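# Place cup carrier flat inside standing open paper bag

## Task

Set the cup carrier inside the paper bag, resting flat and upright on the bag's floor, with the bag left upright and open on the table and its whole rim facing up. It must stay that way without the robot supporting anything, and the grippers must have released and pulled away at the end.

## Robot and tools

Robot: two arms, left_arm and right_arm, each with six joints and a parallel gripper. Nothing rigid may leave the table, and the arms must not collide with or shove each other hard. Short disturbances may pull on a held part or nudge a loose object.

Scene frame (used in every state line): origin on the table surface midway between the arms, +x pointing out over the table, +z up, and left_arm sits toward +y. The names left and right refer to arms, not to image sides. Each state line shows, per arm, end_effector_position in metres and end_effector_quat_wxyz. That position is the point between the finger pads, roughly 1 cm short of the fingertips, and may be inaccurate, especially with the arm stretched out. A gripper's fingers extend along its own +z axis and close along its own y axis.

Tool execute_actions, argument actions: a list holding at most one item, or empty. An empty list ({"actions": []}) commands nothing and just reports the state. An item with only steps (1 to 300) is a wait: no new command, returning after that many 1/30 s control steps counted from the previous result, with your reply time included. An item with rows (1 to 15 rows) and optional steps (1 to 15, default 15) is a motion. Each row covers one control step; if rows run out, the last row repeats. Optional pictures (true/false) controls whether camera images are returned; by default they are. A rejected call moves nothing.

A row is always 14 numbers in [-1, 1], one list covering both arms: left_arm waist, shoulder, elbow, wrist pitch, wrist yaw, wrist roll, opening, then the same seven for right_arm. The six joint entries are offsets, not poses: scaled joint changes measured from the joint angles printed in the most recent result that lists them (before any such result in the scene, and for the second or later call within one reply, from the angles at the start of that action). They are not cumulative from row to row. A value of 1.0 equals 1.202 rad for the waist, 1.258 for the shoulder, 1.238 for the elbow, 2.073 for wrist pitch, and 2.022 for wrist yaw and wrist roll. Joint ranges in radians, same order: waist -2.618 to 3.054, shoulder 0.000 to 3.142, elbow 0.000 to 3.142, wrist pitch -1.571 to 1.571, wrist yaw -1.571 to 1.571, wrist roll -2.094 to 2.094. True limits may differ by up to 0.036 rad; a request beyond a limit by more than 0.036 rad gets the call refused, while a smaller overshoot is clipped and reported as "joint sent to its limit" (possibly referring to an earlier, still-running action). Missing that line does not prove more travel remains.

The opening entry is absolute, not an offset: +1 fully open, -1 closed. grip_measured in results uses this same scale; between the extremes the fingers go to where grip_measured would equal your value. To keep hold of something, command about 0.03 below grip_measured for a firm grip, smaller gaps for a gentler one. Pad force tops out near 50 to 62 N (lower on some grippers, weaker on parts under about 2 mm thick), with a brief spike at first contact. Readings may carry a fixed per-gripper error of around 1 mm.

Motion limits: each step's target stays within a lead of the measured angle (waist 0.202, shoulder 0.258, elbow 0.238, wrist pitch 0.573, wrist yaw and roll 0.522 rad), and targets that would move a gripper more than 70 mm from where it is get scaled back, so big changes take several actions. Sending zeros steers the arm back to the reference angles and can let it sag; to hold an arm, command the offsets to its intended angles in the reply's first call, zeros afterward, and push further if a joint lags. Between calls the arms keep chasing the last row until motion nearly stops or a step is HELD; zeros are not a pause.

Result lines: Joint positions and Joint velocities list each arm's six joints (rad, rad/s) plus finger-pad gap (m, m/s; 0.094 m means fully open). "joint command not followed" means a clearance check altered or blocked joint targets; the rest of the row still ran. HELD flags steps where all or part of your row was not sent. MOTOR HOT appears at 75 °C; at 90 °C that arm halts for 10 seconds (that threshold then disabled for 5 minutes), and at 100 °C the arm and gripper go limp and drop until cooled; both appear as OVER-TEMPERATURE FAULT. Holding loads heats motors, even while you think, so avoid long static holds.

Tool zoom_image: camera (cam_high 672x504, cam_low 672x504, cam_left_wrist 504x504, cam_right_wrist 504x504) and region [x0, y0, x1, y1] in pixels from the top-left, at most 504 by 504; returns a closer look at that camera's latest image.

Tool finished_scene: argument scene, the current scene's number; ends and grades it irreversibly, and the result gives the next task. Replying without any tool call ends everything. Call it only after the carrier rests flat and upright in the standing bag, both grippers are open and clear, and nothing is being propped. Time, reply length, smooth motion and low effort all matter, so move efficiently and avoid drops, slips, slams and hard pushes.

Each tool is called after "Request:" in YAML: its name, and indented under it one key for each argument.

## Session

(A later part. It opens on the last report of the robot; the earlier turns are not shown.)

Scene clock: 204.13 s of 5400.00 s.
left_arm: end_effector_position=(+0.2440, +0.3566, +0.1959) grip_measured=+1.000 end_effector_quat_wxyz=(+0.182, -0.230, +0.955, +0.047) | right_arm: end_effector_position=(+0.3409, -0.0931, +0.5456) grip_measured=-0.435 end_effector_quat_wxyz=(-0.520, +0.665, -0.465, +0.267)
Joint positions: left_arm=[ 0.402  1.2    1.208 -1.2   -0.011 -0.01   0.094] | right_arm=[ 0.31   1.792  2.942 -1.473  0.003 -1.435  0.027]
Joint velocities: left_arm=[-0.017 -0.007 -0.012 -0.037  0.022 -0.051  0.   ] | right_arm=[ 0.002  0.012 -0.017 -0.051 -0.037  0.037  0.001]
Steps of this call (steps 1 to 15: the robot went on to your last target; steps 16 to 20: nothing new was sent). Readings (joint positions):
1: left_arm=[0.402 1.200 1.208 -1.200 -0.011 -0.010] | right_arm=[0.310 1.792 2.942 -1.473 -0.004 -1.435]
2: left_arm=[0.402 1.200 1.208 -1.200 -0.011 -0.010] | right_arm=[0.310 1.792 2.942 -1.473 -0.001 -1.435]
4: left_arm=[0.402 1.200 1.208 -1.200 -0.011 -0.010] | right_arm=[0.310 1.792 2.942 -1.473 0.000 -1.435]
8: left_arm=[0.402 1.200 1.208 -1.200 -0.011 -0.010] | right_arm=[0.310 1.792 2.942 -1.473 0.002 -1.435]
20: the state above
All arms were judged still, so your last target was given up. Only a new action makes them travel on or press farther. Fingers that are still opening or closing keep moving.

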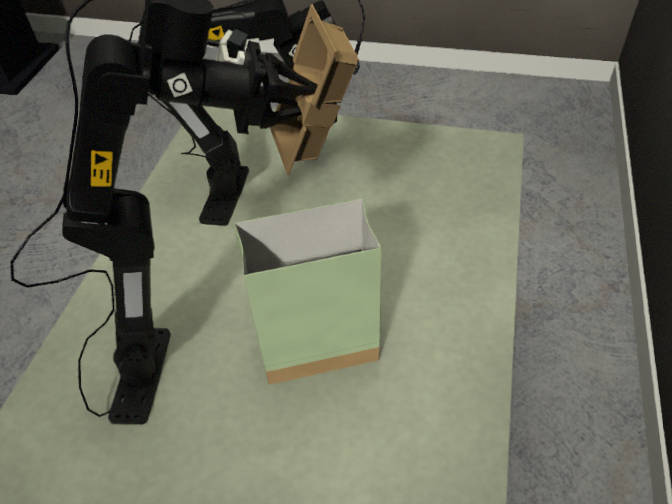

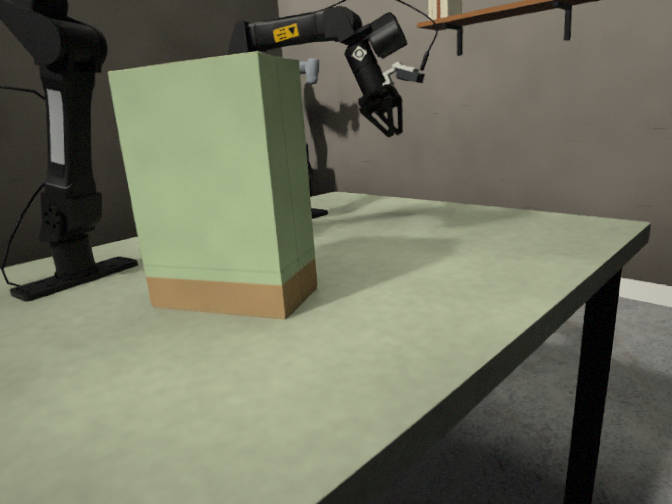

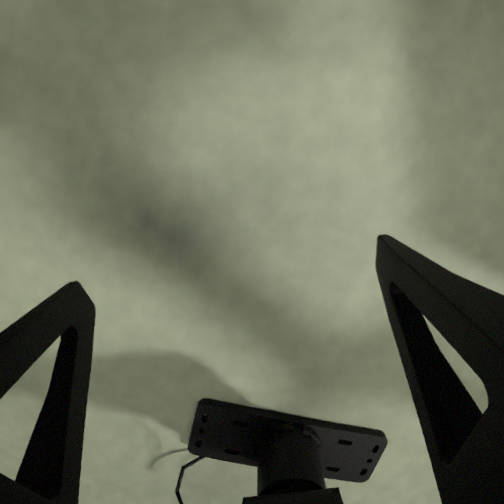

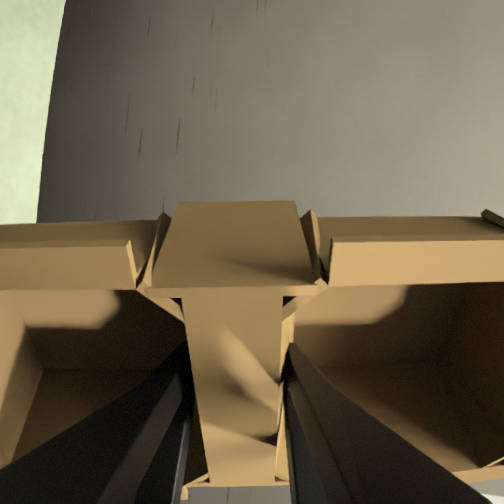

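Request:
execute_actions:
  actions:
    - {"rows":[[0,0,0,0,0,0,1,0,-0.057,-0.357,0.02,0,0.01,-0.6]]}
  pictures: false

Request:
execute_actions:
  actions:
    - {"steps":15}

Scene clock: 216.63 s of 5400.00 s.
left_arm: end_effector_position=(+0.2440, +0.3566, +0.1959) grip_measured=+1.000 end_effector_quat_wxyz=(+0.182, -0.230, +0.955, +0.047) | right_arm: end_effector_position=(+0.3734, -0.0758, +0.4324) grip_measured=-0.435 end_effector_quat_wxyz=(-0.381, +0.739, -0.520, +0.195)
Joint positions: left_arm=[ 0.402  1.2    1.208 -1.2   -0.011 -0.01   0.094] | right_arm=[ 0.31   1.743  2.495 -1.437  0.003 -1.428  0.027]
Joint velocities: left_arm=[ 0.002  0.012 -0.012 -0.007  0.007 -0.022  0.   ] | right_arm=[ 0.007 -0.046  0.007 -0.051  0.051  0.007 -0.   ]
Steps of this call (steps 1 to 90: nothing new was sent; then 9.00 s passed at rest; steps 91 to 105: all 15 steps of this action). Readings (joint positions):
91: left_arm=[0.402 1.200 1.208 -1.200 -0.011 -0.010] | right_arm=[0.310 1.773 2.893 -1.457 0.003 -1.434]
92: left_arm=[0.402 1.200 1.208 -1.200 -0.011 -0.010] | right_arm=[0.310 1.742 2.813 -1.443 0.003 -1.432]
94: left_arm=[0.402 1.200 1.208 -1.200 -0.011 -0.010] | right_arm=[0.310 1.704 2.666 -1.435 0.003 -1.430]
98: left_arm=[0.402 1.200 1.208 -1.200 -0.011 -0.010] | right_arm=[0.310 1.728 2.516 -1.437 0.003 -1.429]
105: the state above

Scene clock: 217.13 s of 5400.00 s.
left_arm: end_effector_position=(+0.2440, +0.3566, +0.1959) grip_measured=+1.000 end_effector_quat_wxyz=(+0.182, -0.230, +0.955, +0.047) | right_arm: end_effector_position=(+0.3726, -0.0762, +0.4334) grip_measured=-0.435 end_effector_quat_wxyz=(-0.383, +0.738, -0.520, +0.195)
Joint positions: left_arm=[ 0.402  1.2    1.208 -1.2   -0.011 -0.01   0.094] | right_arm=[ 0.31   1.741  2.495 -1.437  0.003 -1.427  0.027]
Joint velocities: left_arm=[ 0.007 -0.017 -0.007  0.037 -0.022 -0.066  0.   ] | right_arm=[-0.007 -0.002 -0.002 -0.022  0.081  0.007  0.001]
Steps of this call (steps 1 to 15: the robot went on to your last target). Readings (joint positions):
1: left_arm=[0.402 1.200 1.208 -1.200 -0.011 -0.010] | right_arm=[0.310 1.742 2.495 -1.437 0.003 -1.428]
2: left_arm=[0.402 1.200 1.208 -1.200 -0.011 -0.010] | right_arm=[0.310 1.741 2.495 -1.437 0.003 -1.428]
4: left_arm=[0.402 1.200 1.208 -1.200 -0.011 -0.010] | right_arm=[0.310 1.741 2.495 -1.437 0.003 -1.427]
8: left_arm=[0.402 1.200 1.208 -1.200 -0.011 -0.010] | right_arm=[0.310 1.741 2.495 -1.437 0.003 -1.427]
15: the state above
All arms were judged still, so your last target was given up. Only a new action makes them travel on or press farther. Fingers that are still opening or closing keep moving.

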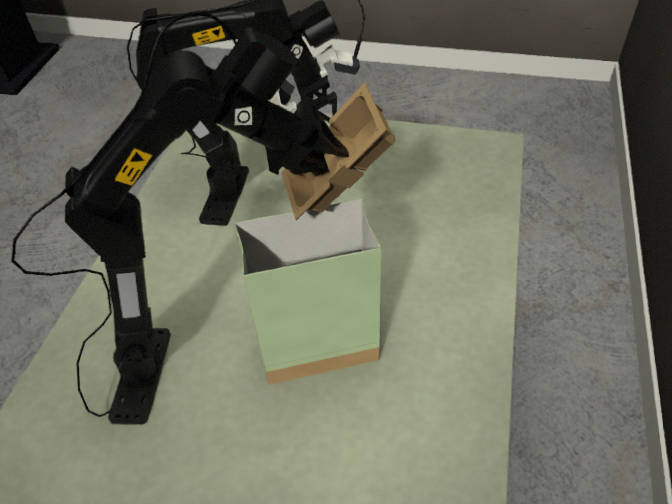

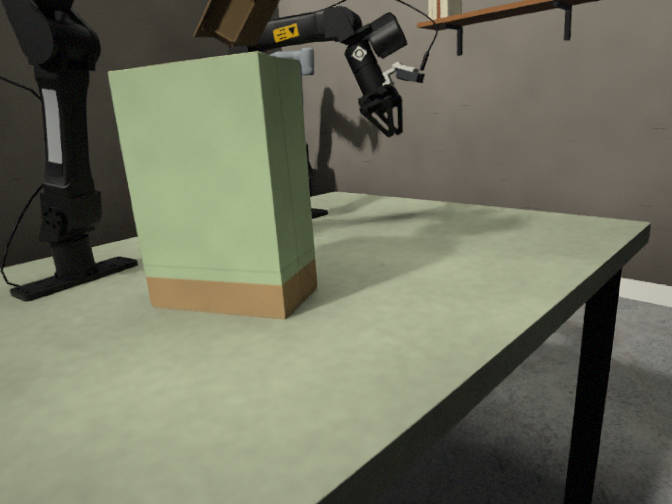

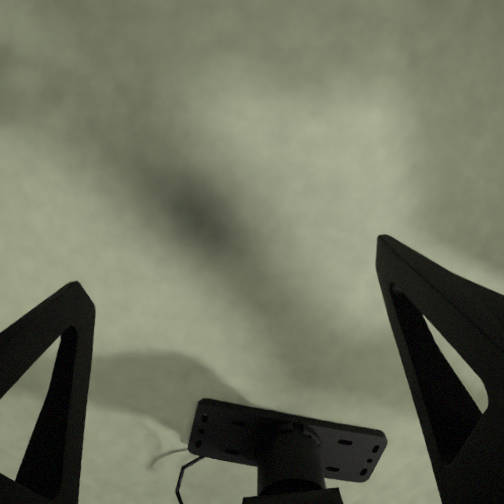

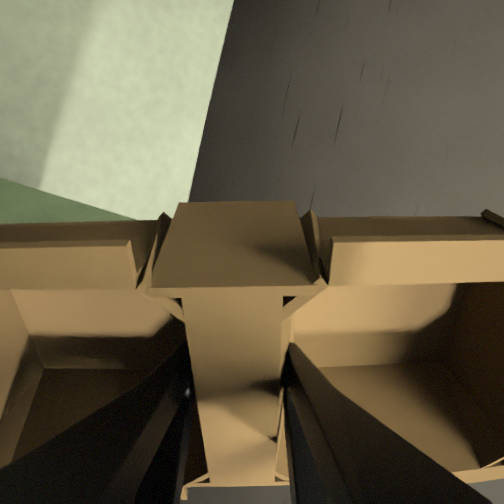

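Request:
execute_actions:
  actions:
    - {"rows":[[-0.5,0,0.55,-0.1,0,0,1,0,0,0,0,0,0,-0.6]]}
  pictures: false

Request:
execute_actions:
  actions:
    - {"steps":15}

Scene clock: 240.90 s of 5400.00 s.
left_arm: end_effector_position=(+0.2750, +0.2043, +0.4118) grip_measured=+1.000 end_effector_quat_wxyz=(+0.434, +0.054, +0.899, -0.030) | right_arm: end_effector_position=(+0.3726, -0.0762, +0.4334) grip_measured=-0.435 end_effector_quat_wxyz=(-0.383, +0.738, -0.520, +0.195)
Joint positions: left_arm=[-0.194  1.186  1.881 -1.366 -0.004 -0.011  0.094] | right_arm=[ 0.31   1.741  2.495 -1.437  0.003 -1.427  0.027]
Joint velocities: left_arm=[ 0.002 -0.144  0.037 -0.183  0.022  0.022  0.   ] | right_arm=[-0.007 -0.007  0.002 -0.022  0.066 -0.037 -0.001]
Steps of this call (steps 1 to 90: nothing new was sent; then 20.27 s passed at rest; steps 91 to 105: all 15 steps of this action). Readings (joint positions):
91: left_arm=[0.374 1.207 1.237 -1.237 -0.027 -0.011] | right_arm=[0.310 1.741 2.495 -1.437 0.003 -1.427]
92: left_arm=[0.315 1.221 1.289 -1.286 -0.032 -0.011] | right_arm=[0.310 1.741 2.495 -1.437 0.003 -1.427]
94: left_arm=[0.185 1.231 1.405 -1.320 -0.027 -0.011] | right_arm=[0.310 1.741 2.495 -1.437 0.003 -1.427]
98: left_arm=[-0.061 1.231 1.650 -1.348 -0.020 -0.011] | right_arm=[0.310 1.741 2.495 -1.437 0.003 -1.427]
105: the state above

Scene clock: 241.40 s of 5400.00 s.
left_arm: end_effector_position=(+0.2712, +0.2048, +0.4028) grip_measured=+1.000 end_effector_quat_wxyz=(+0.414, +0.055, +0.908, -0.028) | right_arm: end_effector_position=(+0.3726, -0.0762, +0.4334) grip_measured=-0.435 end_effector_quat_wxyz=(-0.383, +0.738, -0.520, +0.195)
Joint positions: left_arm=[-0.194  1.194  1.881 -1.404 -0.004 -0.011  0.094] | right_arm=[ 0.31   1.741  2.495 -1.437  0.003 -1.427  0.027]
Joint velocities: left_arm=[-0.007 -0.012 -0.002 -0.007  0.037 -0.007  0.   ] | right_arm=[ 0.007 -0.012  0.002  0.037  0.007 -0.007  0.001]
Steps of this call (steps 1 to 15: the robot went on to your last target). Readings (joint positions):
1: left_arm=[-0.194 1.184 1.881 -1.373 -0.004 -0.011] | right_arm=[0.310 1.741 2.495 -1.437 0.003 -1.427]
2: left_arm=[-0.194 1.184 1.881 -1.380 -0.004 -0.011] | right_arm=[0.310 1.741 2.495 -1.437 0.003 -1.427]
4: left_arm=[-0.194 1.189 1.881 -1.390 -0.004 -0.011] | right_arm=[0.310 1.741 2.495 -1.437 0.003 -1.427]
8: left_arm=[-0.194 1.194 1.881 -1.399 -0.004 -0.011] | right_arm=[0.310 1.741 2.495 -1.437 0.003 -1.427]
15: the state above

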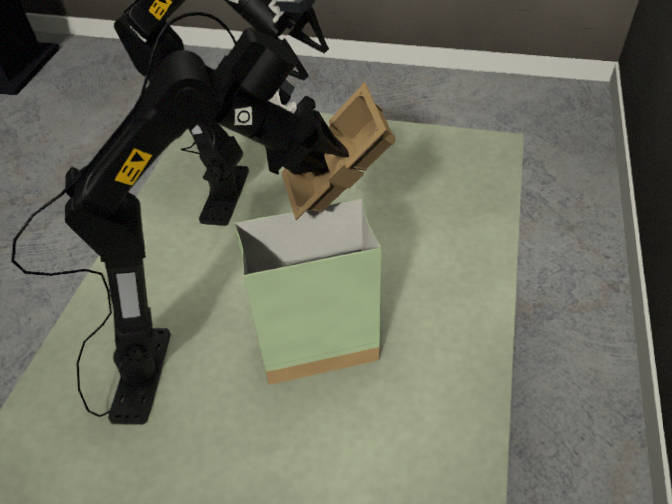

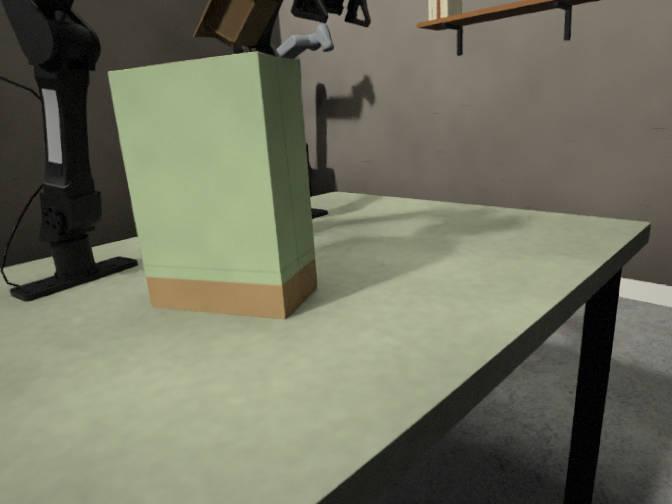

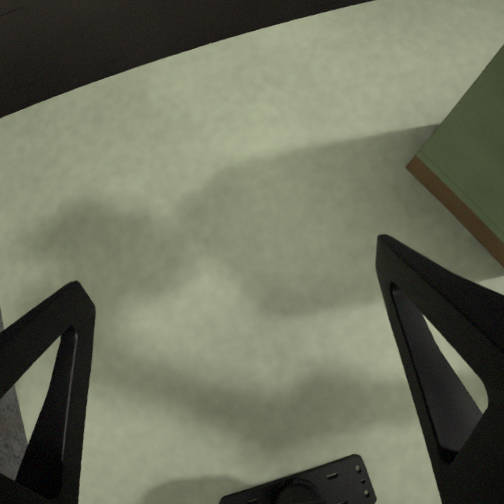

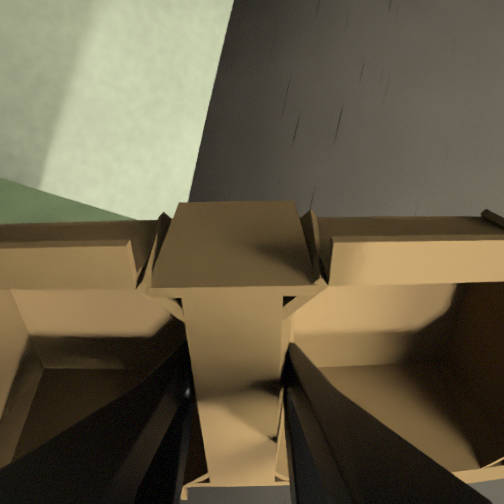

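Request:
execute_actions:
  actions:
    - {"rows":[[-0.3,0,0,0.2,0,0,1,0,-0.03,-0.187,-0.01,0,-0.06,-0.6]]}
  pictures: false

Request:
execute_actions:
  actions:
    - {"steps":15}

Scene clock: 255.60 s of 5400.00 s.
left_arm: end_effector_position=(+0.2871, +0.0928, +0.4833) grip_measured=+1.000 end_effector_quat_wxyz=(+0.561, +0.192, +0.792, -0.144) | right_arm: end_effector_position=(+0.3694, -0.0779, +0.3643) grip_measured=-0.435 end_effector_quat_wxyz=(-0.285, +0.801, -0.499, +0.167)
Joint positions: left_arm=[-0.548  1.198  1.879 -1.017  0.001 -0.012  0.094] | right_arm=[ 0.31   1.717  2.265 -1.446  0.003 -1.539  0.027]
Joint velocities: left_arm=[-0.007  0.002 -0.027  0.007 -0.066  0.022  0.   ] | right_arm=[-0.012 -0.002 -0.007  0.007 -0.11  -0.007 -0.001]
Steps of this call (steps 1 to 15: the robot went on to your last target; steps 16 to 90: nothing new was sent; then 10.70 s passed at rest; steps 91 to 105: all 15 steps of this action). Readings (joint positions):
91: left_arm=[-0.226 1.194 1.879 -1.376 -0.021 -0.012] | right_arm=[0.310 1.727 2.452 -1.420 0.003 -1.445]
92: left_arm=[-0.289 1.194 1.879 -1.318 -0.023 -0.012] | right_arm=[0.310 1.706 2.390 -1.415 0.003 -1.464]
94: left_arm=[-0.432 1.197 1.879 -1.199 -0.021 -0.012] | right_arm=[0.310 1.698 2.314 -1.434 0.003 -1.493]
98: left_arm=[-0.548 1.198 1.879 -1.072 0.001 -0.012] | right_arm=[0.310 1.716 2.266 -1.446 0.003 -1.523]
105: the state above

Scene clock: 256.10 s of 5400.00 s.
left_arm: end_effector_position=(+0.2879, +0.0924, +0.4858) grip_measured=+1.000 end_effector_quat_wxyz=(+0.565, +0.192, +0.789, -0.145) | right_arm: end_effector_position=(+0.3694, -0.0779, +0.3643) grip_measured=-0.435 end_effector_quat_wxyz=(-0.285, +0.802, -0.498, +0.167)
Joint positions: left_arm=[-0.548  1.198  1.879 -1.006  0.001 -0.012  0.094] | right_arm=[ 0.31   1.717  2.265 -1.446  0.003 -1.542  0.027]
Joint velocities: left_arm=[ 0.002 -0.002 -0.007 -0.11  -0.081  0.007  0.   ] | right_arm=[-0.007  0.002 -0.007  0.007  0.051  0.022 -0.   ]
Steps of this call (steps 1 to 15: the robot went on to your last target). Readings (joint positions):
1: left_arm=[-0.548 1.198 1.879 -1.014 0.001 -0.012] | right_arm=[0.310 1.717 2.265 -1.446 0.003 -1.539]
2: left_arm=[-0.548 1.198 1.879 -1.012 0.001 -0.012] | right_arm=[0.310 1.717 2.265 -1.446 0.003 -1.540]
4: left_arm=[-0.548 1.198 1.879 -1.010 0.001 -0.012] | right_arm=[0.310 1.717 2.265 -1.446 0.003 -1.541]
8: left_arm=[-0.548 1.198 1.879 -1.007 0.001 -0.012] | right_arm=[0.310 1.717 2.265 -1.446 0.003 -1.542]
15: the state above

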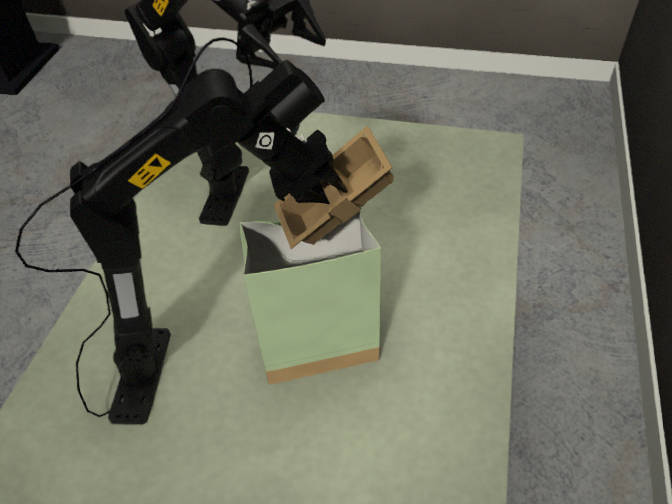

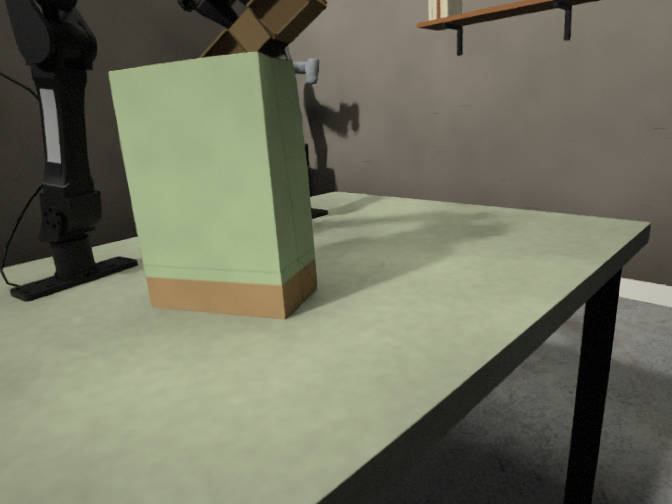

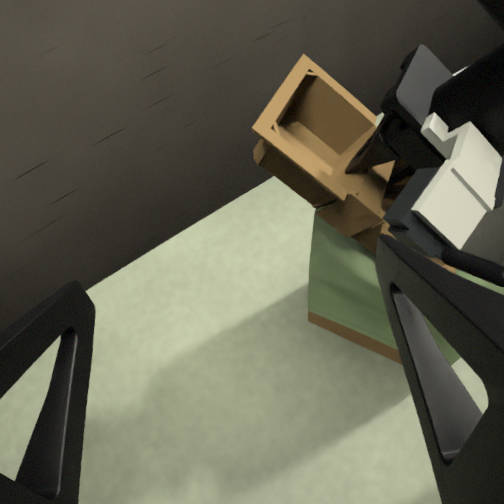

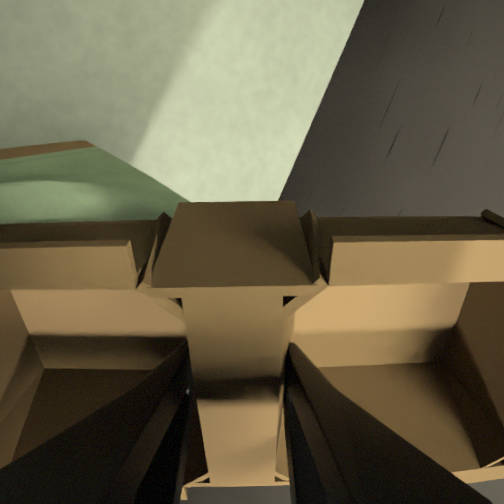

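Request:
execute_actions:
  actions:
    - {"rows":[[0.1,0,0,0,0,0,1,0,0,0.13,0,0,0,-0.6],[0.1,0,0,0,0,0,1,0,0,0.13,0,0,0,-0.6],[0.1,0,0,0,0,0,1,0,0,0.13,0,0,0,-0.6],[0.1,0,0,0,0,0,1,0,0,0.13,0,0,0,-0.6],[0.1,0,0,0,0,0,1,0,0,0.13,0,0,0,-0.6],[0.1,0,0,0,0,0,1,-0.14,0,0.13,0,0,0,-0.6]]}
  pictures: false

Request:
execute_actions:
  actions:
    - {"rows":[[0,0,0,0,0,0,1,0,0,-0.13,0,0,0,-0.6]]}

Scene clock: 263.63 s of 5400.00 s.
left_arm: end_effector_position=(+0.3027, +0.1246, +0.4859) grip_measured=+1.000 end_effector_quat_wxyz=(+0.573, +0.147, +0.799, -0.112) | right_arm: end_effector_position=(+0.3970, -0.1418, +0.4086) grip_measured=-0.435 end_effector_quat_wxyz=(-0.318, +0.735, -0.553, +0.230)
Joint positions: left_arm=[-0.435  1.198  1.879 -1.006 -0.    -0.012  0.094] | right_arm=[ 0.135  1.723  2.406 -1.447  0.011 -1.542  0.027]
Joint velocities: left_arm=[ 0.002 -0.002  0.012 -0.037  0.007 -0.051  0.   ] | right_arm=[ 0.002  0.012  0.007  0.037 -0.007 -0.051  0.   ]
Steps of this call (steps 1 to 15: the robot went on to your last target; steps 16 to 90: nothing new was sent; then 4.03 s passed at rest; steps 91 to 105: all 15 steps of this action). Readings (joint positions):
91: left_arm=[-0.528 1.198 1.879 -1.006 0.012 -0.012] | right_arm=[0.310 1.723 2.288 -1.456 0.003 -1.542]
92: left_arm=[-0.491 1.198 1.879 -1.006 0.012 -0.012] | right_arm=[0.310 1.733 2.324 -1.459 0.003 -1.542]
94: left_arm=[-0.444 1.198 1.879 -1.006 0.001 -0.012] | right_arm=[0.310 1.734 2.374 -1.451 0.003 -1.542]
98: left_arm=[-0.435 1.198 1.879 -1.006 -0.000 -0.012] | right_arm=[0.206 1.723 2.406 -1.447 -0.012 -1.542]
105: the state above

Scene clock: 264.13 s of 5400.00 s.
left_arm: end_effector_position=(+0.3027, +0.1246, +0.4859) grip_measured=+1.000 end_effector_quat_wxyz=(+0.573, +0.147, +0.799, -0.112) | right_arm: end_effector_position=(+0.4015, -0.1405, +0.3541) grip_measured=-0.435 end_effector_quat_wxyz=(-0.257, +0.758, -0.569, +0.188)
Joint positions: left_arm=[-0.435  1.198  1.879 -1.006 -0.    -0.012  0.094] | right_arm=[ 0.135  1.734  2.25  -1.438  0.011 -1.542  0.027]
Joint velocities: left_arm=[ 0.002 -0.007 -0.017 -0.037 -0.022 -0.007  0.   ] | right_arm=[-0.007  0.012 -0.007 -0.022 -0.022  0.022 -0.   ]
Steps of this call (steps 1 to 15: all 15 steps of this action). Readings (joint positions):
1: left_arm=[-0.435 1.198 1.879 -1.006 -0.000 -0.012] | right_arm=[0.135 1.718 2.379 -1.436 0.011 -1.542]
2: left_arm=[-0.435 1.198 1.879 -1.006 -0.000 -0.012] | right_arm=[0.135 1.707 2.342 -1.432 0.011 -1.542]
4: left_arm=[-0.435 1.198 1.879 -1.006 -0.000 -0.012] | right_arm=[0.135 1.709 2.287 -1.437 0.011 -1.542]
8: left_arm=[-0.435 1.198 1.879 -1.006 -0.000 -0.012] | right_arm=[0.135 1.733 2.250 -1.438 0.011 -1.542]
15: the state above

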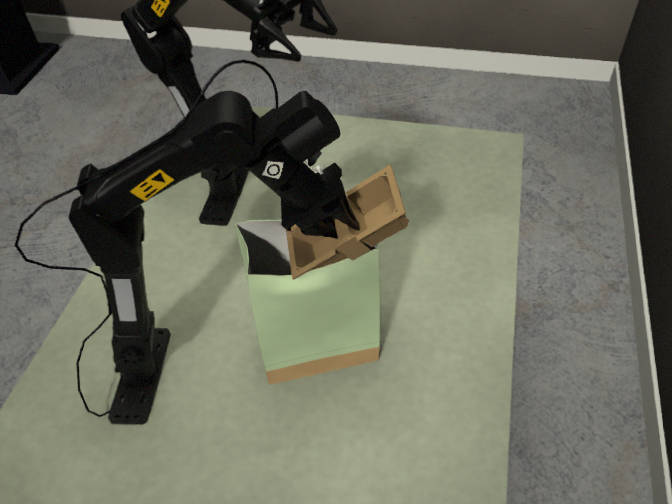

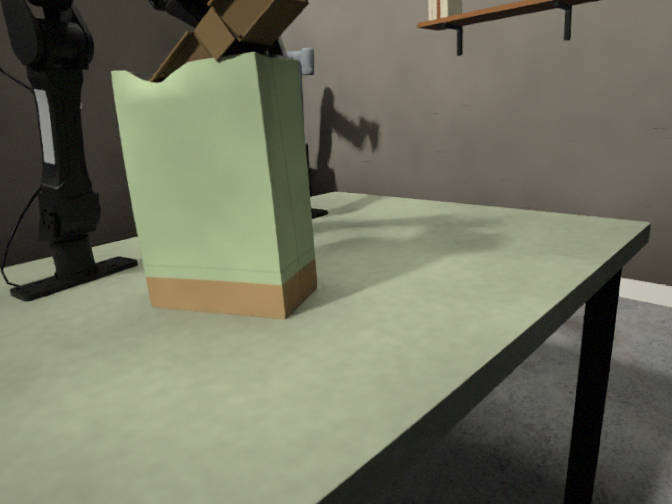

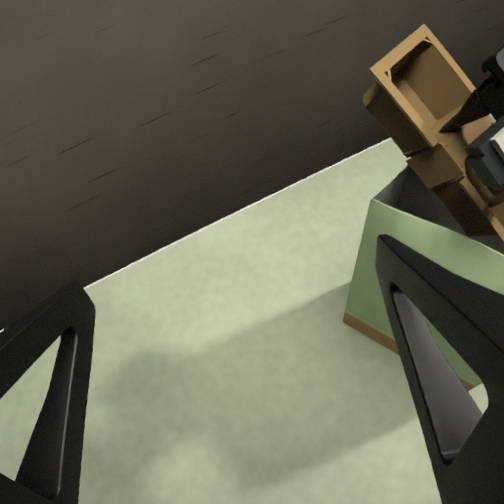

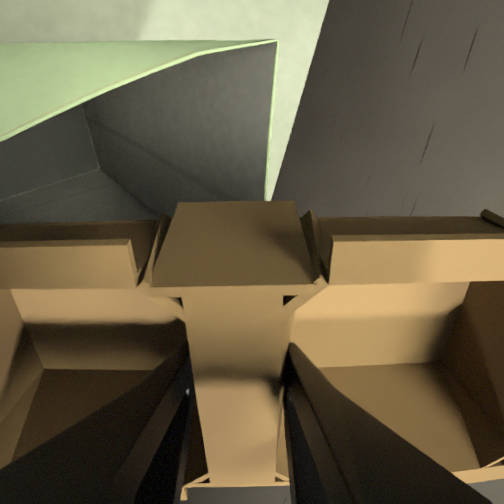

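Request:
execute_actions:
  actions:
    - {"rows":[[0,0,0,0,0,0,1,0,-0.19,0,0,0,0,-0.6],[0,0,0,0,0,0,1,0,-0.19,0,0,0,0,-0.6],[0,0,0,0,0,0,1,0,-0.19,0,0,0,0,-0.6],[0,0,0,0,0,0,1,0,-0.19,0,0,0,0,-0.6],[0,0,0,0,0,0,1,0,-0.19,0,0,0,0,-0.6],[0,0,0,0,0,0,1,0.065,-0.19,-0.1,0,0,-0.02,-0.6]]}
  pictures: false

Request:
execute_actions:
  actions:
    - {"rows":[[0,0,0,0,0,0,1,0,0,-0.13,0.04,0,0,-0.6]]}

Scene clock: 277.33 s of 5400.00 s.
left_arm: end_effector_position=(+0.3027, +0.1246, +0.4859) grip_measured=+1.000 end_effector_quat_wxyz=(+0.573, +0.147, +0.799, -0.112) | right_arm: end_effector_position=(+0.3313, -0.1390, +0.4072) grip_measured=-0.435 end_effector_quat_wxyz=(-0.321, +0.763, -0.515, +0.224)
Joint positions: left_arm=[-0.435  1.198  1.879 -1.006 -0.    -0.012  0.094] | right_arm=[ 0.205  1.48   2.144 -1.432  0.012 -1.573  0.027]
Joint velocities: left_arm=[-0.017  0.002 -0.002 -0.051 -0.037 -0.051  0.   ] | right_arm=[-0.017  0.159 -0.139 -0.037 -0.022  0.007 -0.001]
Steps of this call (steps 1 to 15: the robot went on to your last target; steps 16 to 90: nothing new was sent; then 9.70 s passed at rest; steps 91 to 105: all 15 steps of this action). Readings (joint positions):
91: left_arm=[-0.435 1.198 1.879 -1.006 -0.000 -0.012] | right_arm=[0.135 1.721 2.244 -1.435 0.011 -1.542]
92: left_arm=[-0.435 1.198 1.879 -1.006 -0.000 -0.012] | right_arm=[0.135 1.701 2.234 -1.435 0.011 -1.542]
94: left_arm=[-0.435 1.198 1.879 -1.006 -0.000 -0.012] | right_arm=[0.135 1.642 2.230 -1.435 0.011 -1.542]
98: left_arm=[-0.435 1.198 1.879 -1.006 -0.000 -0.012] | right_arm=[0.184 1.491 2.184 -1.429 0.017 -1.558]
105: the state above

Scene clock: 277.83 s of 5400.00 s.
left_arm: end_effector_position=(+0.3027, +0.1246, +0.4859) grip_measured=+1.000 end_effector_quat_wxyz=(+0.573, +0.147, +0.799, -0.112) | right_arm: end_effector_position=(+0.3455, -0.1332, +0.3593) grip_measured=-0.435 end_effector_quat_wxyz=(-0.279, +0.779, -0.526, +0.195)
Joint positions: left_arm=[-0.435  1.198  1.879 -1.006 -0.    -0.012  0.094] | right_arm=[ 0.205  1.493  1.984 -1.367  0.012 -1.574  0.027]
Joint velocities: left_arm=[-0.007  0.002 -0.002 -0.007  0.007 -0.007  0.   ] | right_arm=[ 0.017 -0.007 -0.017  0.007 -0.066 -0.007 -0.001]
Steps of this call (steps 1 to 15: all 15 steps of this action). Readings (joint positions):
1: left_arm=[-0.435 1.198 1.879 -1.006 -0.000 -0.012] | right_arm=[0.205 1.479 2.114 -1.412 0.012 -1.574]
2: left_arm=[-0.435 1.198 1.879 -1.006 -0.000 -0.012] | right_arm=[0.205 1.473 2.074 -1.396 0.012 -1.574]
4: left_arm=[-0.435 1.198 1.879 -1.006 -0.000 -0.012] | right_arm=[0.205 1.478 2.016 -1.388 0.012 -1.574]
8: left_arm=[-0.435 1.198 1.879 -1.006 -0.000 -0.012] | right_arm=[0.205 1.493 1.984 -1.382 0.012 -1.574]
15: the state above

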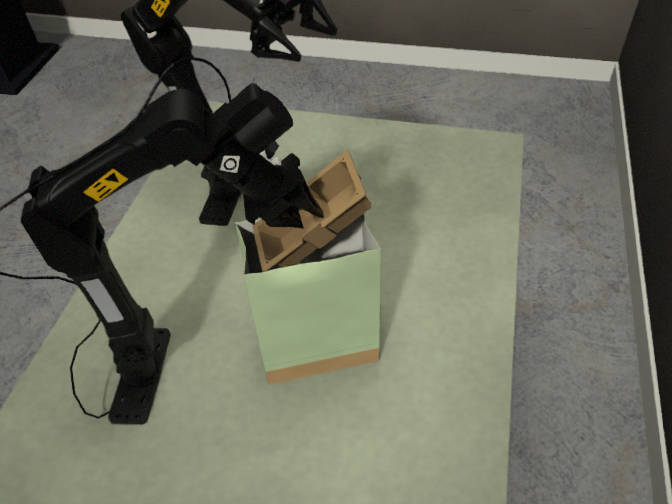

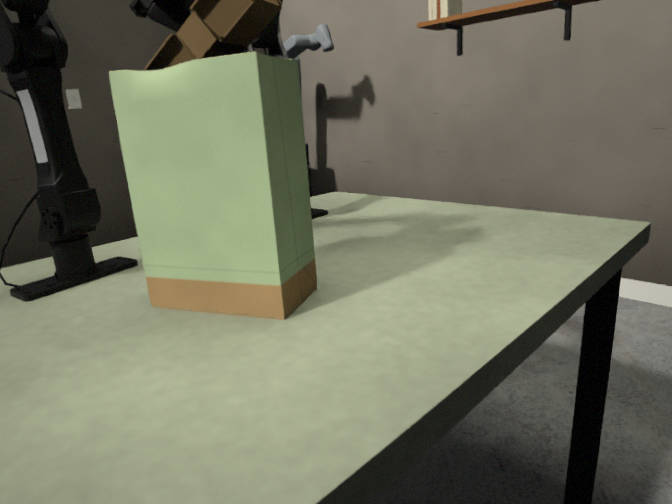

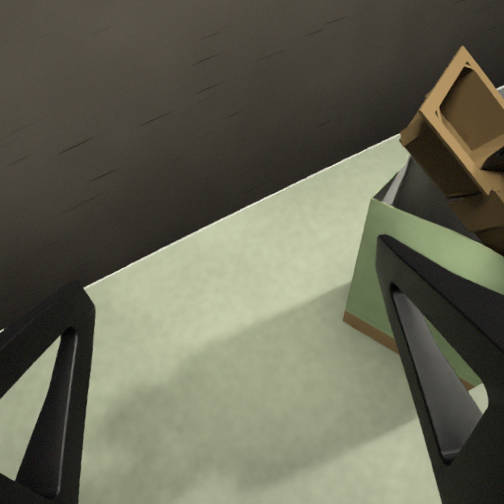

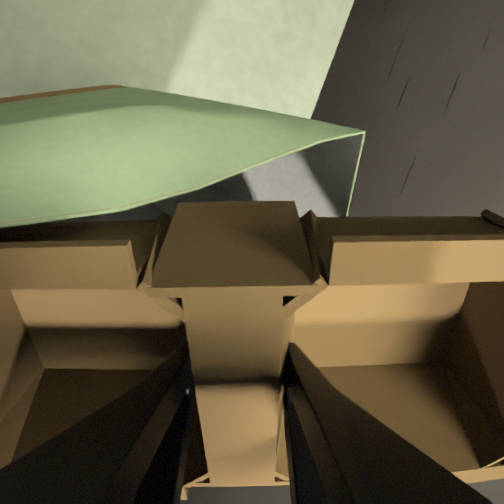

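Request:
execute_actions:
  actions:
    - {"rows":[[0,0,0,0,0,0,1,-0.04,0,0.02,0,0,0,-0.6]]}

Request:
zoom_image:
  camera: "cam_high"
  region: [210,130,410,310]

Scene clock: 284.67 s of 5400.00 s.
left_arm: end_effector_position=(+0.3027, +0.1246, +0.4859) grip_measured=+1.000 end_effector_quat_wxyz=(+0.573, +0.147, +0.799, -0.112) | right_arm: end_effector_position=(+0.3508, -0.1459, +0.3597) grip_measured=-0.435 end_effector_quat_wxyz=(-0.276, +0.768, -0.541, +0.202)
Joint positions: left_arm=[-0.435  1.198  1.879 -1.006 -0.    -0.012  0.094] | right_arm=[ 0.166  1.493  1.984 -1.365  0.012 -1.574  0.027]
Joint velocities: left_arm=[ 0.002 -0.037 -0.007 -0.007  0.007 -0.007  0.   ] | right_arm=[ 0.002 -0.002 -0.017 -0.007 -0.007 -0.022 -0.   ]
Steps of this call (steps 1 to 15: the robot went on to your last target; steps 16 to 90: nothing new was sent; then 3.33 s passed at rest; steps 91 to 105: all 15 steps of this action). Readings (joint positions):
91: left_arm=[-0.435 1.198 1.879 -1.006 -0.000 -0.012] | right_arm=[0.200 1.493 1.984 -1.365 0.010 -1.574]
92: left_arm=[-0.435 1.198 1.879 -1.006 -0.000 -0.012] | right_arm=[0.191 1.493 1.984 -1.365 0.010 -1.574]
94: left_arm=[-0.435 1.198 1.879 -1.006 -0.000 -0.012] | right_arm=[0.171 1.493 1.984 -1.365 0.012 -1.574]
98: left_arm=[-0.435 1.198 1.879 -1.006 -0.000 -0.012] | right_arm=[0.166 1.493 1.984 -1.365 0.012 -1.574]
105: the state above

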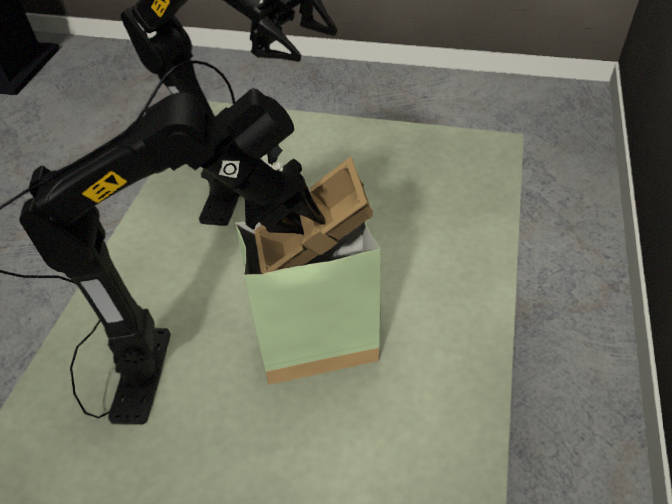

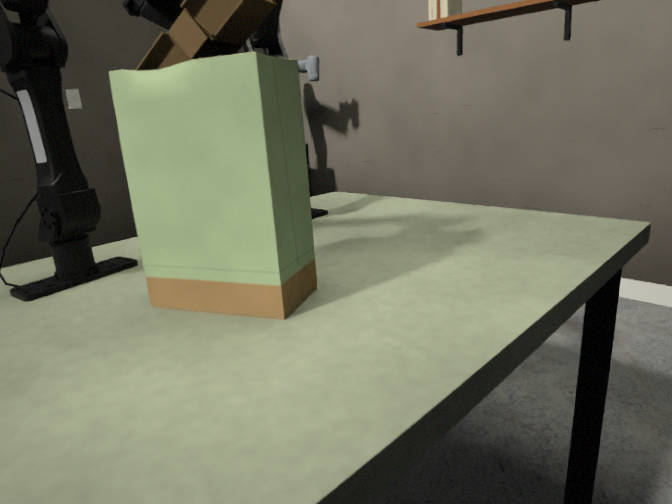

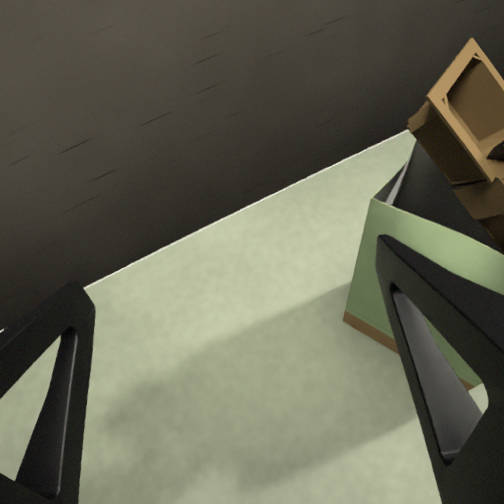

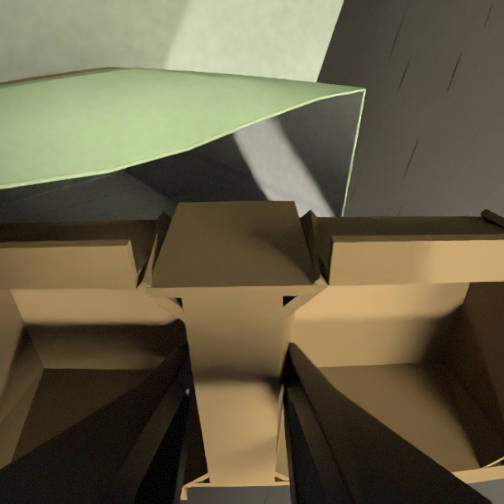

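Region (210, 130, 410, 310) of cam_high's 672x504 image, scaled by 2.520, with more detail than that image has; it fills the top 454 rows of this view, and the rest is white.

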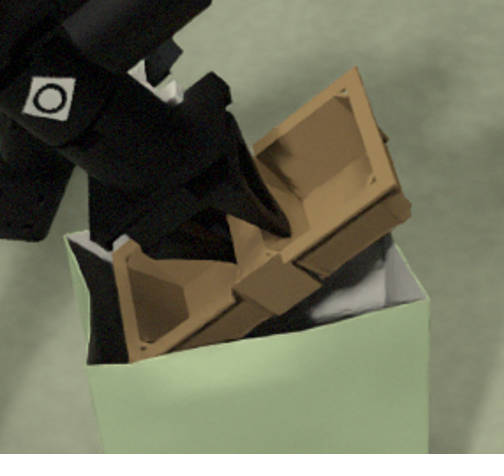

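Request:
execute_actions:
  actions:
    - {"rows":[[0,0,0,0,0,0,1,0,0.085,-0.05,0,0,0,-0.6]]}

Request:
zoom_image:
  camera: "cam_high"
  region: [210,130,410,310]

Scene clock: 290.17 s of 5400.00 s.
left_arm: end_effector_position=(+0.3027, +0.1246, +0.4859) grip_measured=+1.000 end_effector_quat_wxyz=(+0.573, +0.147, +0.799, -0.112) | right_arm: end_effector_position=(+0.3720, -0.1383, +0.2966) grip_measured=-0.435 end_effector_quat_wxyz=(-0.204, +0.791, -0.556, +0.151)
Joint positions: left_arm=[-0.435  1.198  1.879 -1.006 -0.    -0.012  0.094] | right_arm=[ 0.166  1.616  1.921 -1.364  0.012 -1.574  0.027]
Joint velocities: left_arm=[ 0.002  0.002  0.012 -0.007  0.007 -0.007  0.   ] | right_arm=[-0.017  0.012 -0.012 -0.037 -0.022 -0.022 -0.001]
Steps of this call (steps 1 to 15: the robot went on to your last target; steps 16 to 90: nothing new was sent; then 2.00 s passed at rest; steps 91 to 105: all 15 steps of this action). Readings (joint positions):
91: left_arm=[-0.435 1.198 1.879 -1.006 -0.000 -0.012] | right_arm=[0.166 1.501 1.982 -1.365 0.012 -1.574]
92: left_arm=[-0.435 1.198 1.879 -1.006 -0.000 -0.012] | right_arm=[0.166 1.511 1.979 -1.365 0.012 -1.574]
94: left_arm=[-0.435 1.198 1.879 -1.006 -0.000 -0.012] | right_arm=[0.166 1.548 1.962 -1.365 0.012 -1.574]
98: left_arm=[-0.435 1.198 1.879 -1.006 -0.000 -0.012] | right_arm=[0.166 1.611 1.926 -1.364 0.012 -1.574]
105: the state above

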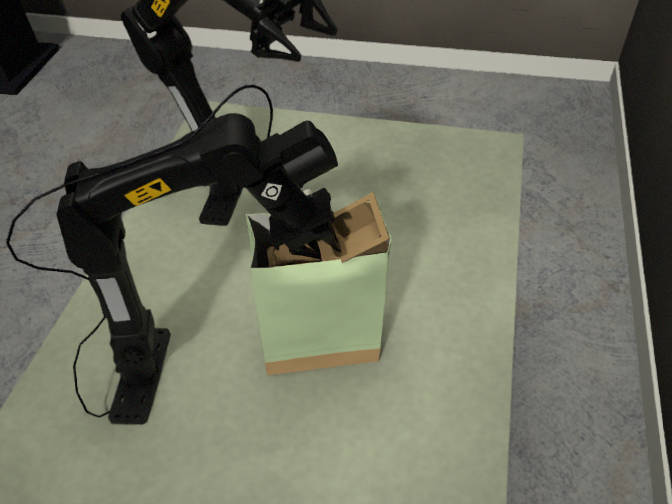

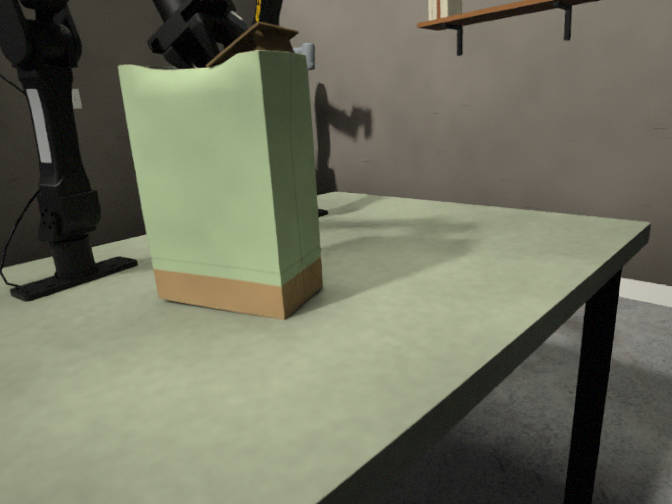

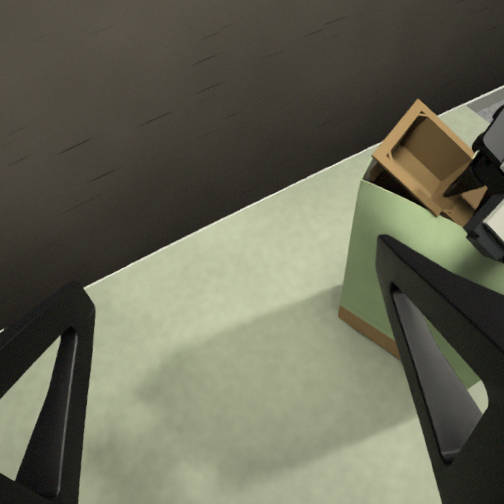

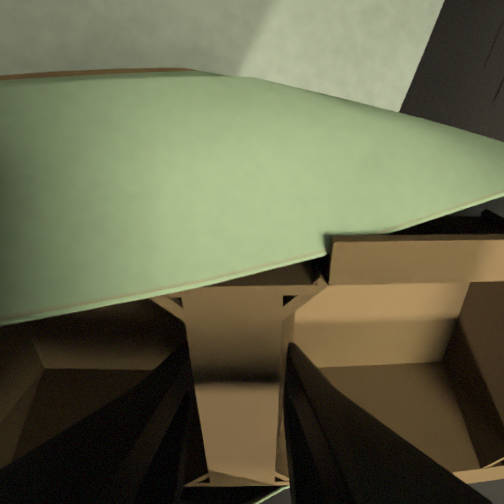

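Region (210, 130, 410, 310) of cam_high's 672x504 image, scaled by 2.520, with more detail than that image has; it fills the top 454 rows of this view, and the rest is white.

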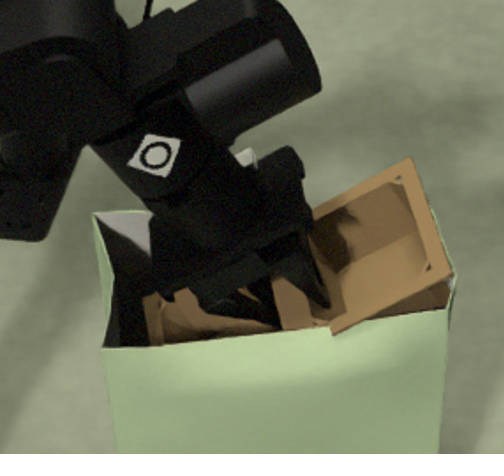

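Request:
execute_actions:
  actions:
    - {"rows":[[0,0,0,0,0,0,1,0.01,-0.075,-0.05,0.03,0,0.02,-0.6],[0,0,0,0,0,0,1,0.01,-0.075,-0.05,0.03,0,0.02,-0.6],[0,0,0,0,0,0,1,0.01,-0.075,-0.05,0.03,0,0.02,-0.6],[0,0,0,0,0,0,1,0.01,-0.075,-0.05,0.03,0,0.02,-0.6],[0,0,0,0,0,0,1,0.01,-0.075,-0.05,0.03,0,0.02,-0.6],[0,0,0,0,0,0,1,0.01,-0.075,-0.1,0.04,0,0.02,-0.6],[0,0,0,0,0,0,1,0.01,-0.075,-0.1,0.04,0,0.02,-0.6],[0,0,0,0,0,0,1,0.01,-0.075,-0.15,0.057,0,0.02,-0.6]]}

Request:
zoom_image:
  camera: "cam_high"
  region: [210,130,410,310]

Scene clock: 299.73 s of 5400.00 s.
left_arm: end_effector_position=(+0.3027, +0.1246, +0.4859) grip_measured=+1.000 end_effector_quat_wxyz=(+0.573, +0.147, +0.799, -0.112) | right_arm: end_effector_position=(+0.3597, -0.1427, +0.2770) grip_measured=-0.435 end_effector_quat_wxyz=(-0.206, +0.783, -0.567, +0.148)
Joint positions: left_arm=[-0.435  1.198  1.879 -1.006 -0.    -0.012  0.094] | right_arm=[ 0.166  1.525  1.741 -1.274  0.012 -1.546  0.027]
Joint velocities: left_arm=[ 0.012 -0.002 -0.012 -0.007  0.037  0.022  0.   ] | right_arm=[ 0.002 -0.007  0.002  0.066  0.037  0.007 -0.   ]
Steps of this call (steps 1 to 15: the robot went on to your last target; steps 16 to 90: nothing new was sent; then 6.07 s passed at rest; steps 91 to 105: all 15 steps of this action). Readings (joint positions):
91: left_arm=[-0.435 1.198 1.879 -1.006 -0.000 -0.012] | right_arm=[0.166 1.606 1.909 -1.351 0.012 -1.569]
92: left_arm=[-0.435 1.198 1.879 -1.006 -0.000 -0.012] | right_arm=[0.166 1.591 1.889 -1.339 0.012 -1.564]
94: left_arm=[-0.435 1.198 1.879 -1.006 -0.000 -0.012] | right_arm=[0.166 1.564 1.872 -1.338 0.012 -1.557]
98: left_arm=[-0.435 1.198 1.879 -1.006 -0.000 -0.012] | right_arm=[0.166 1.525 1.826 -1.303 0.012 -1.549]
105: the state above

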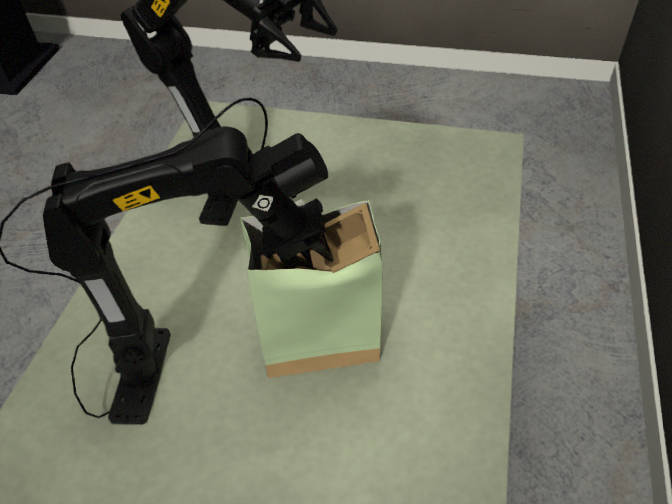

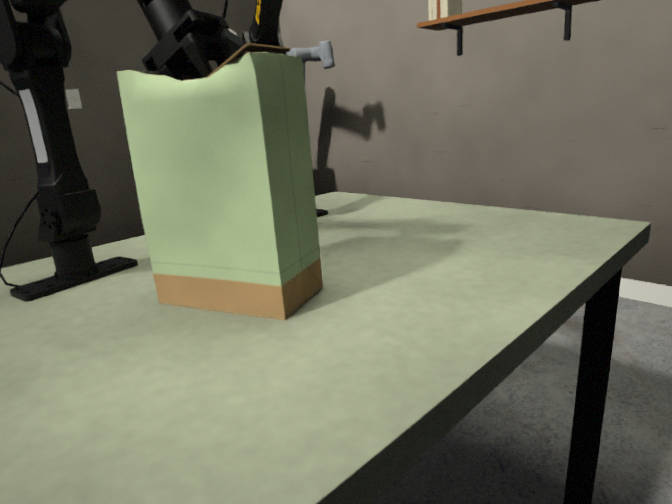

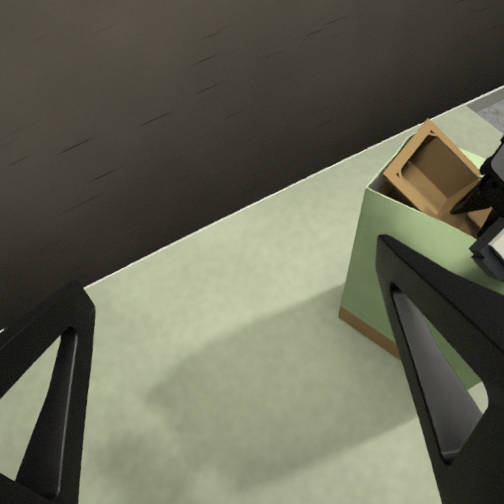

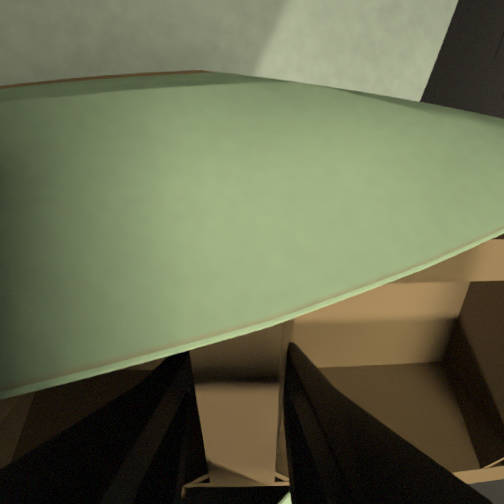

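Region (210, 130, 410, 310) of cam_high's 672x504 image, scaled by 2.520, with more detail than that image has; it fills the top 454 rows of this view, and the rest is white.

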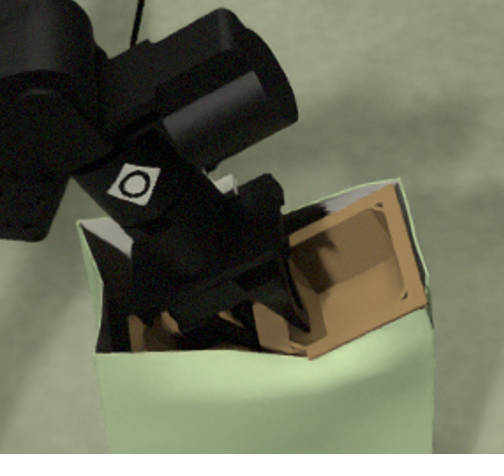

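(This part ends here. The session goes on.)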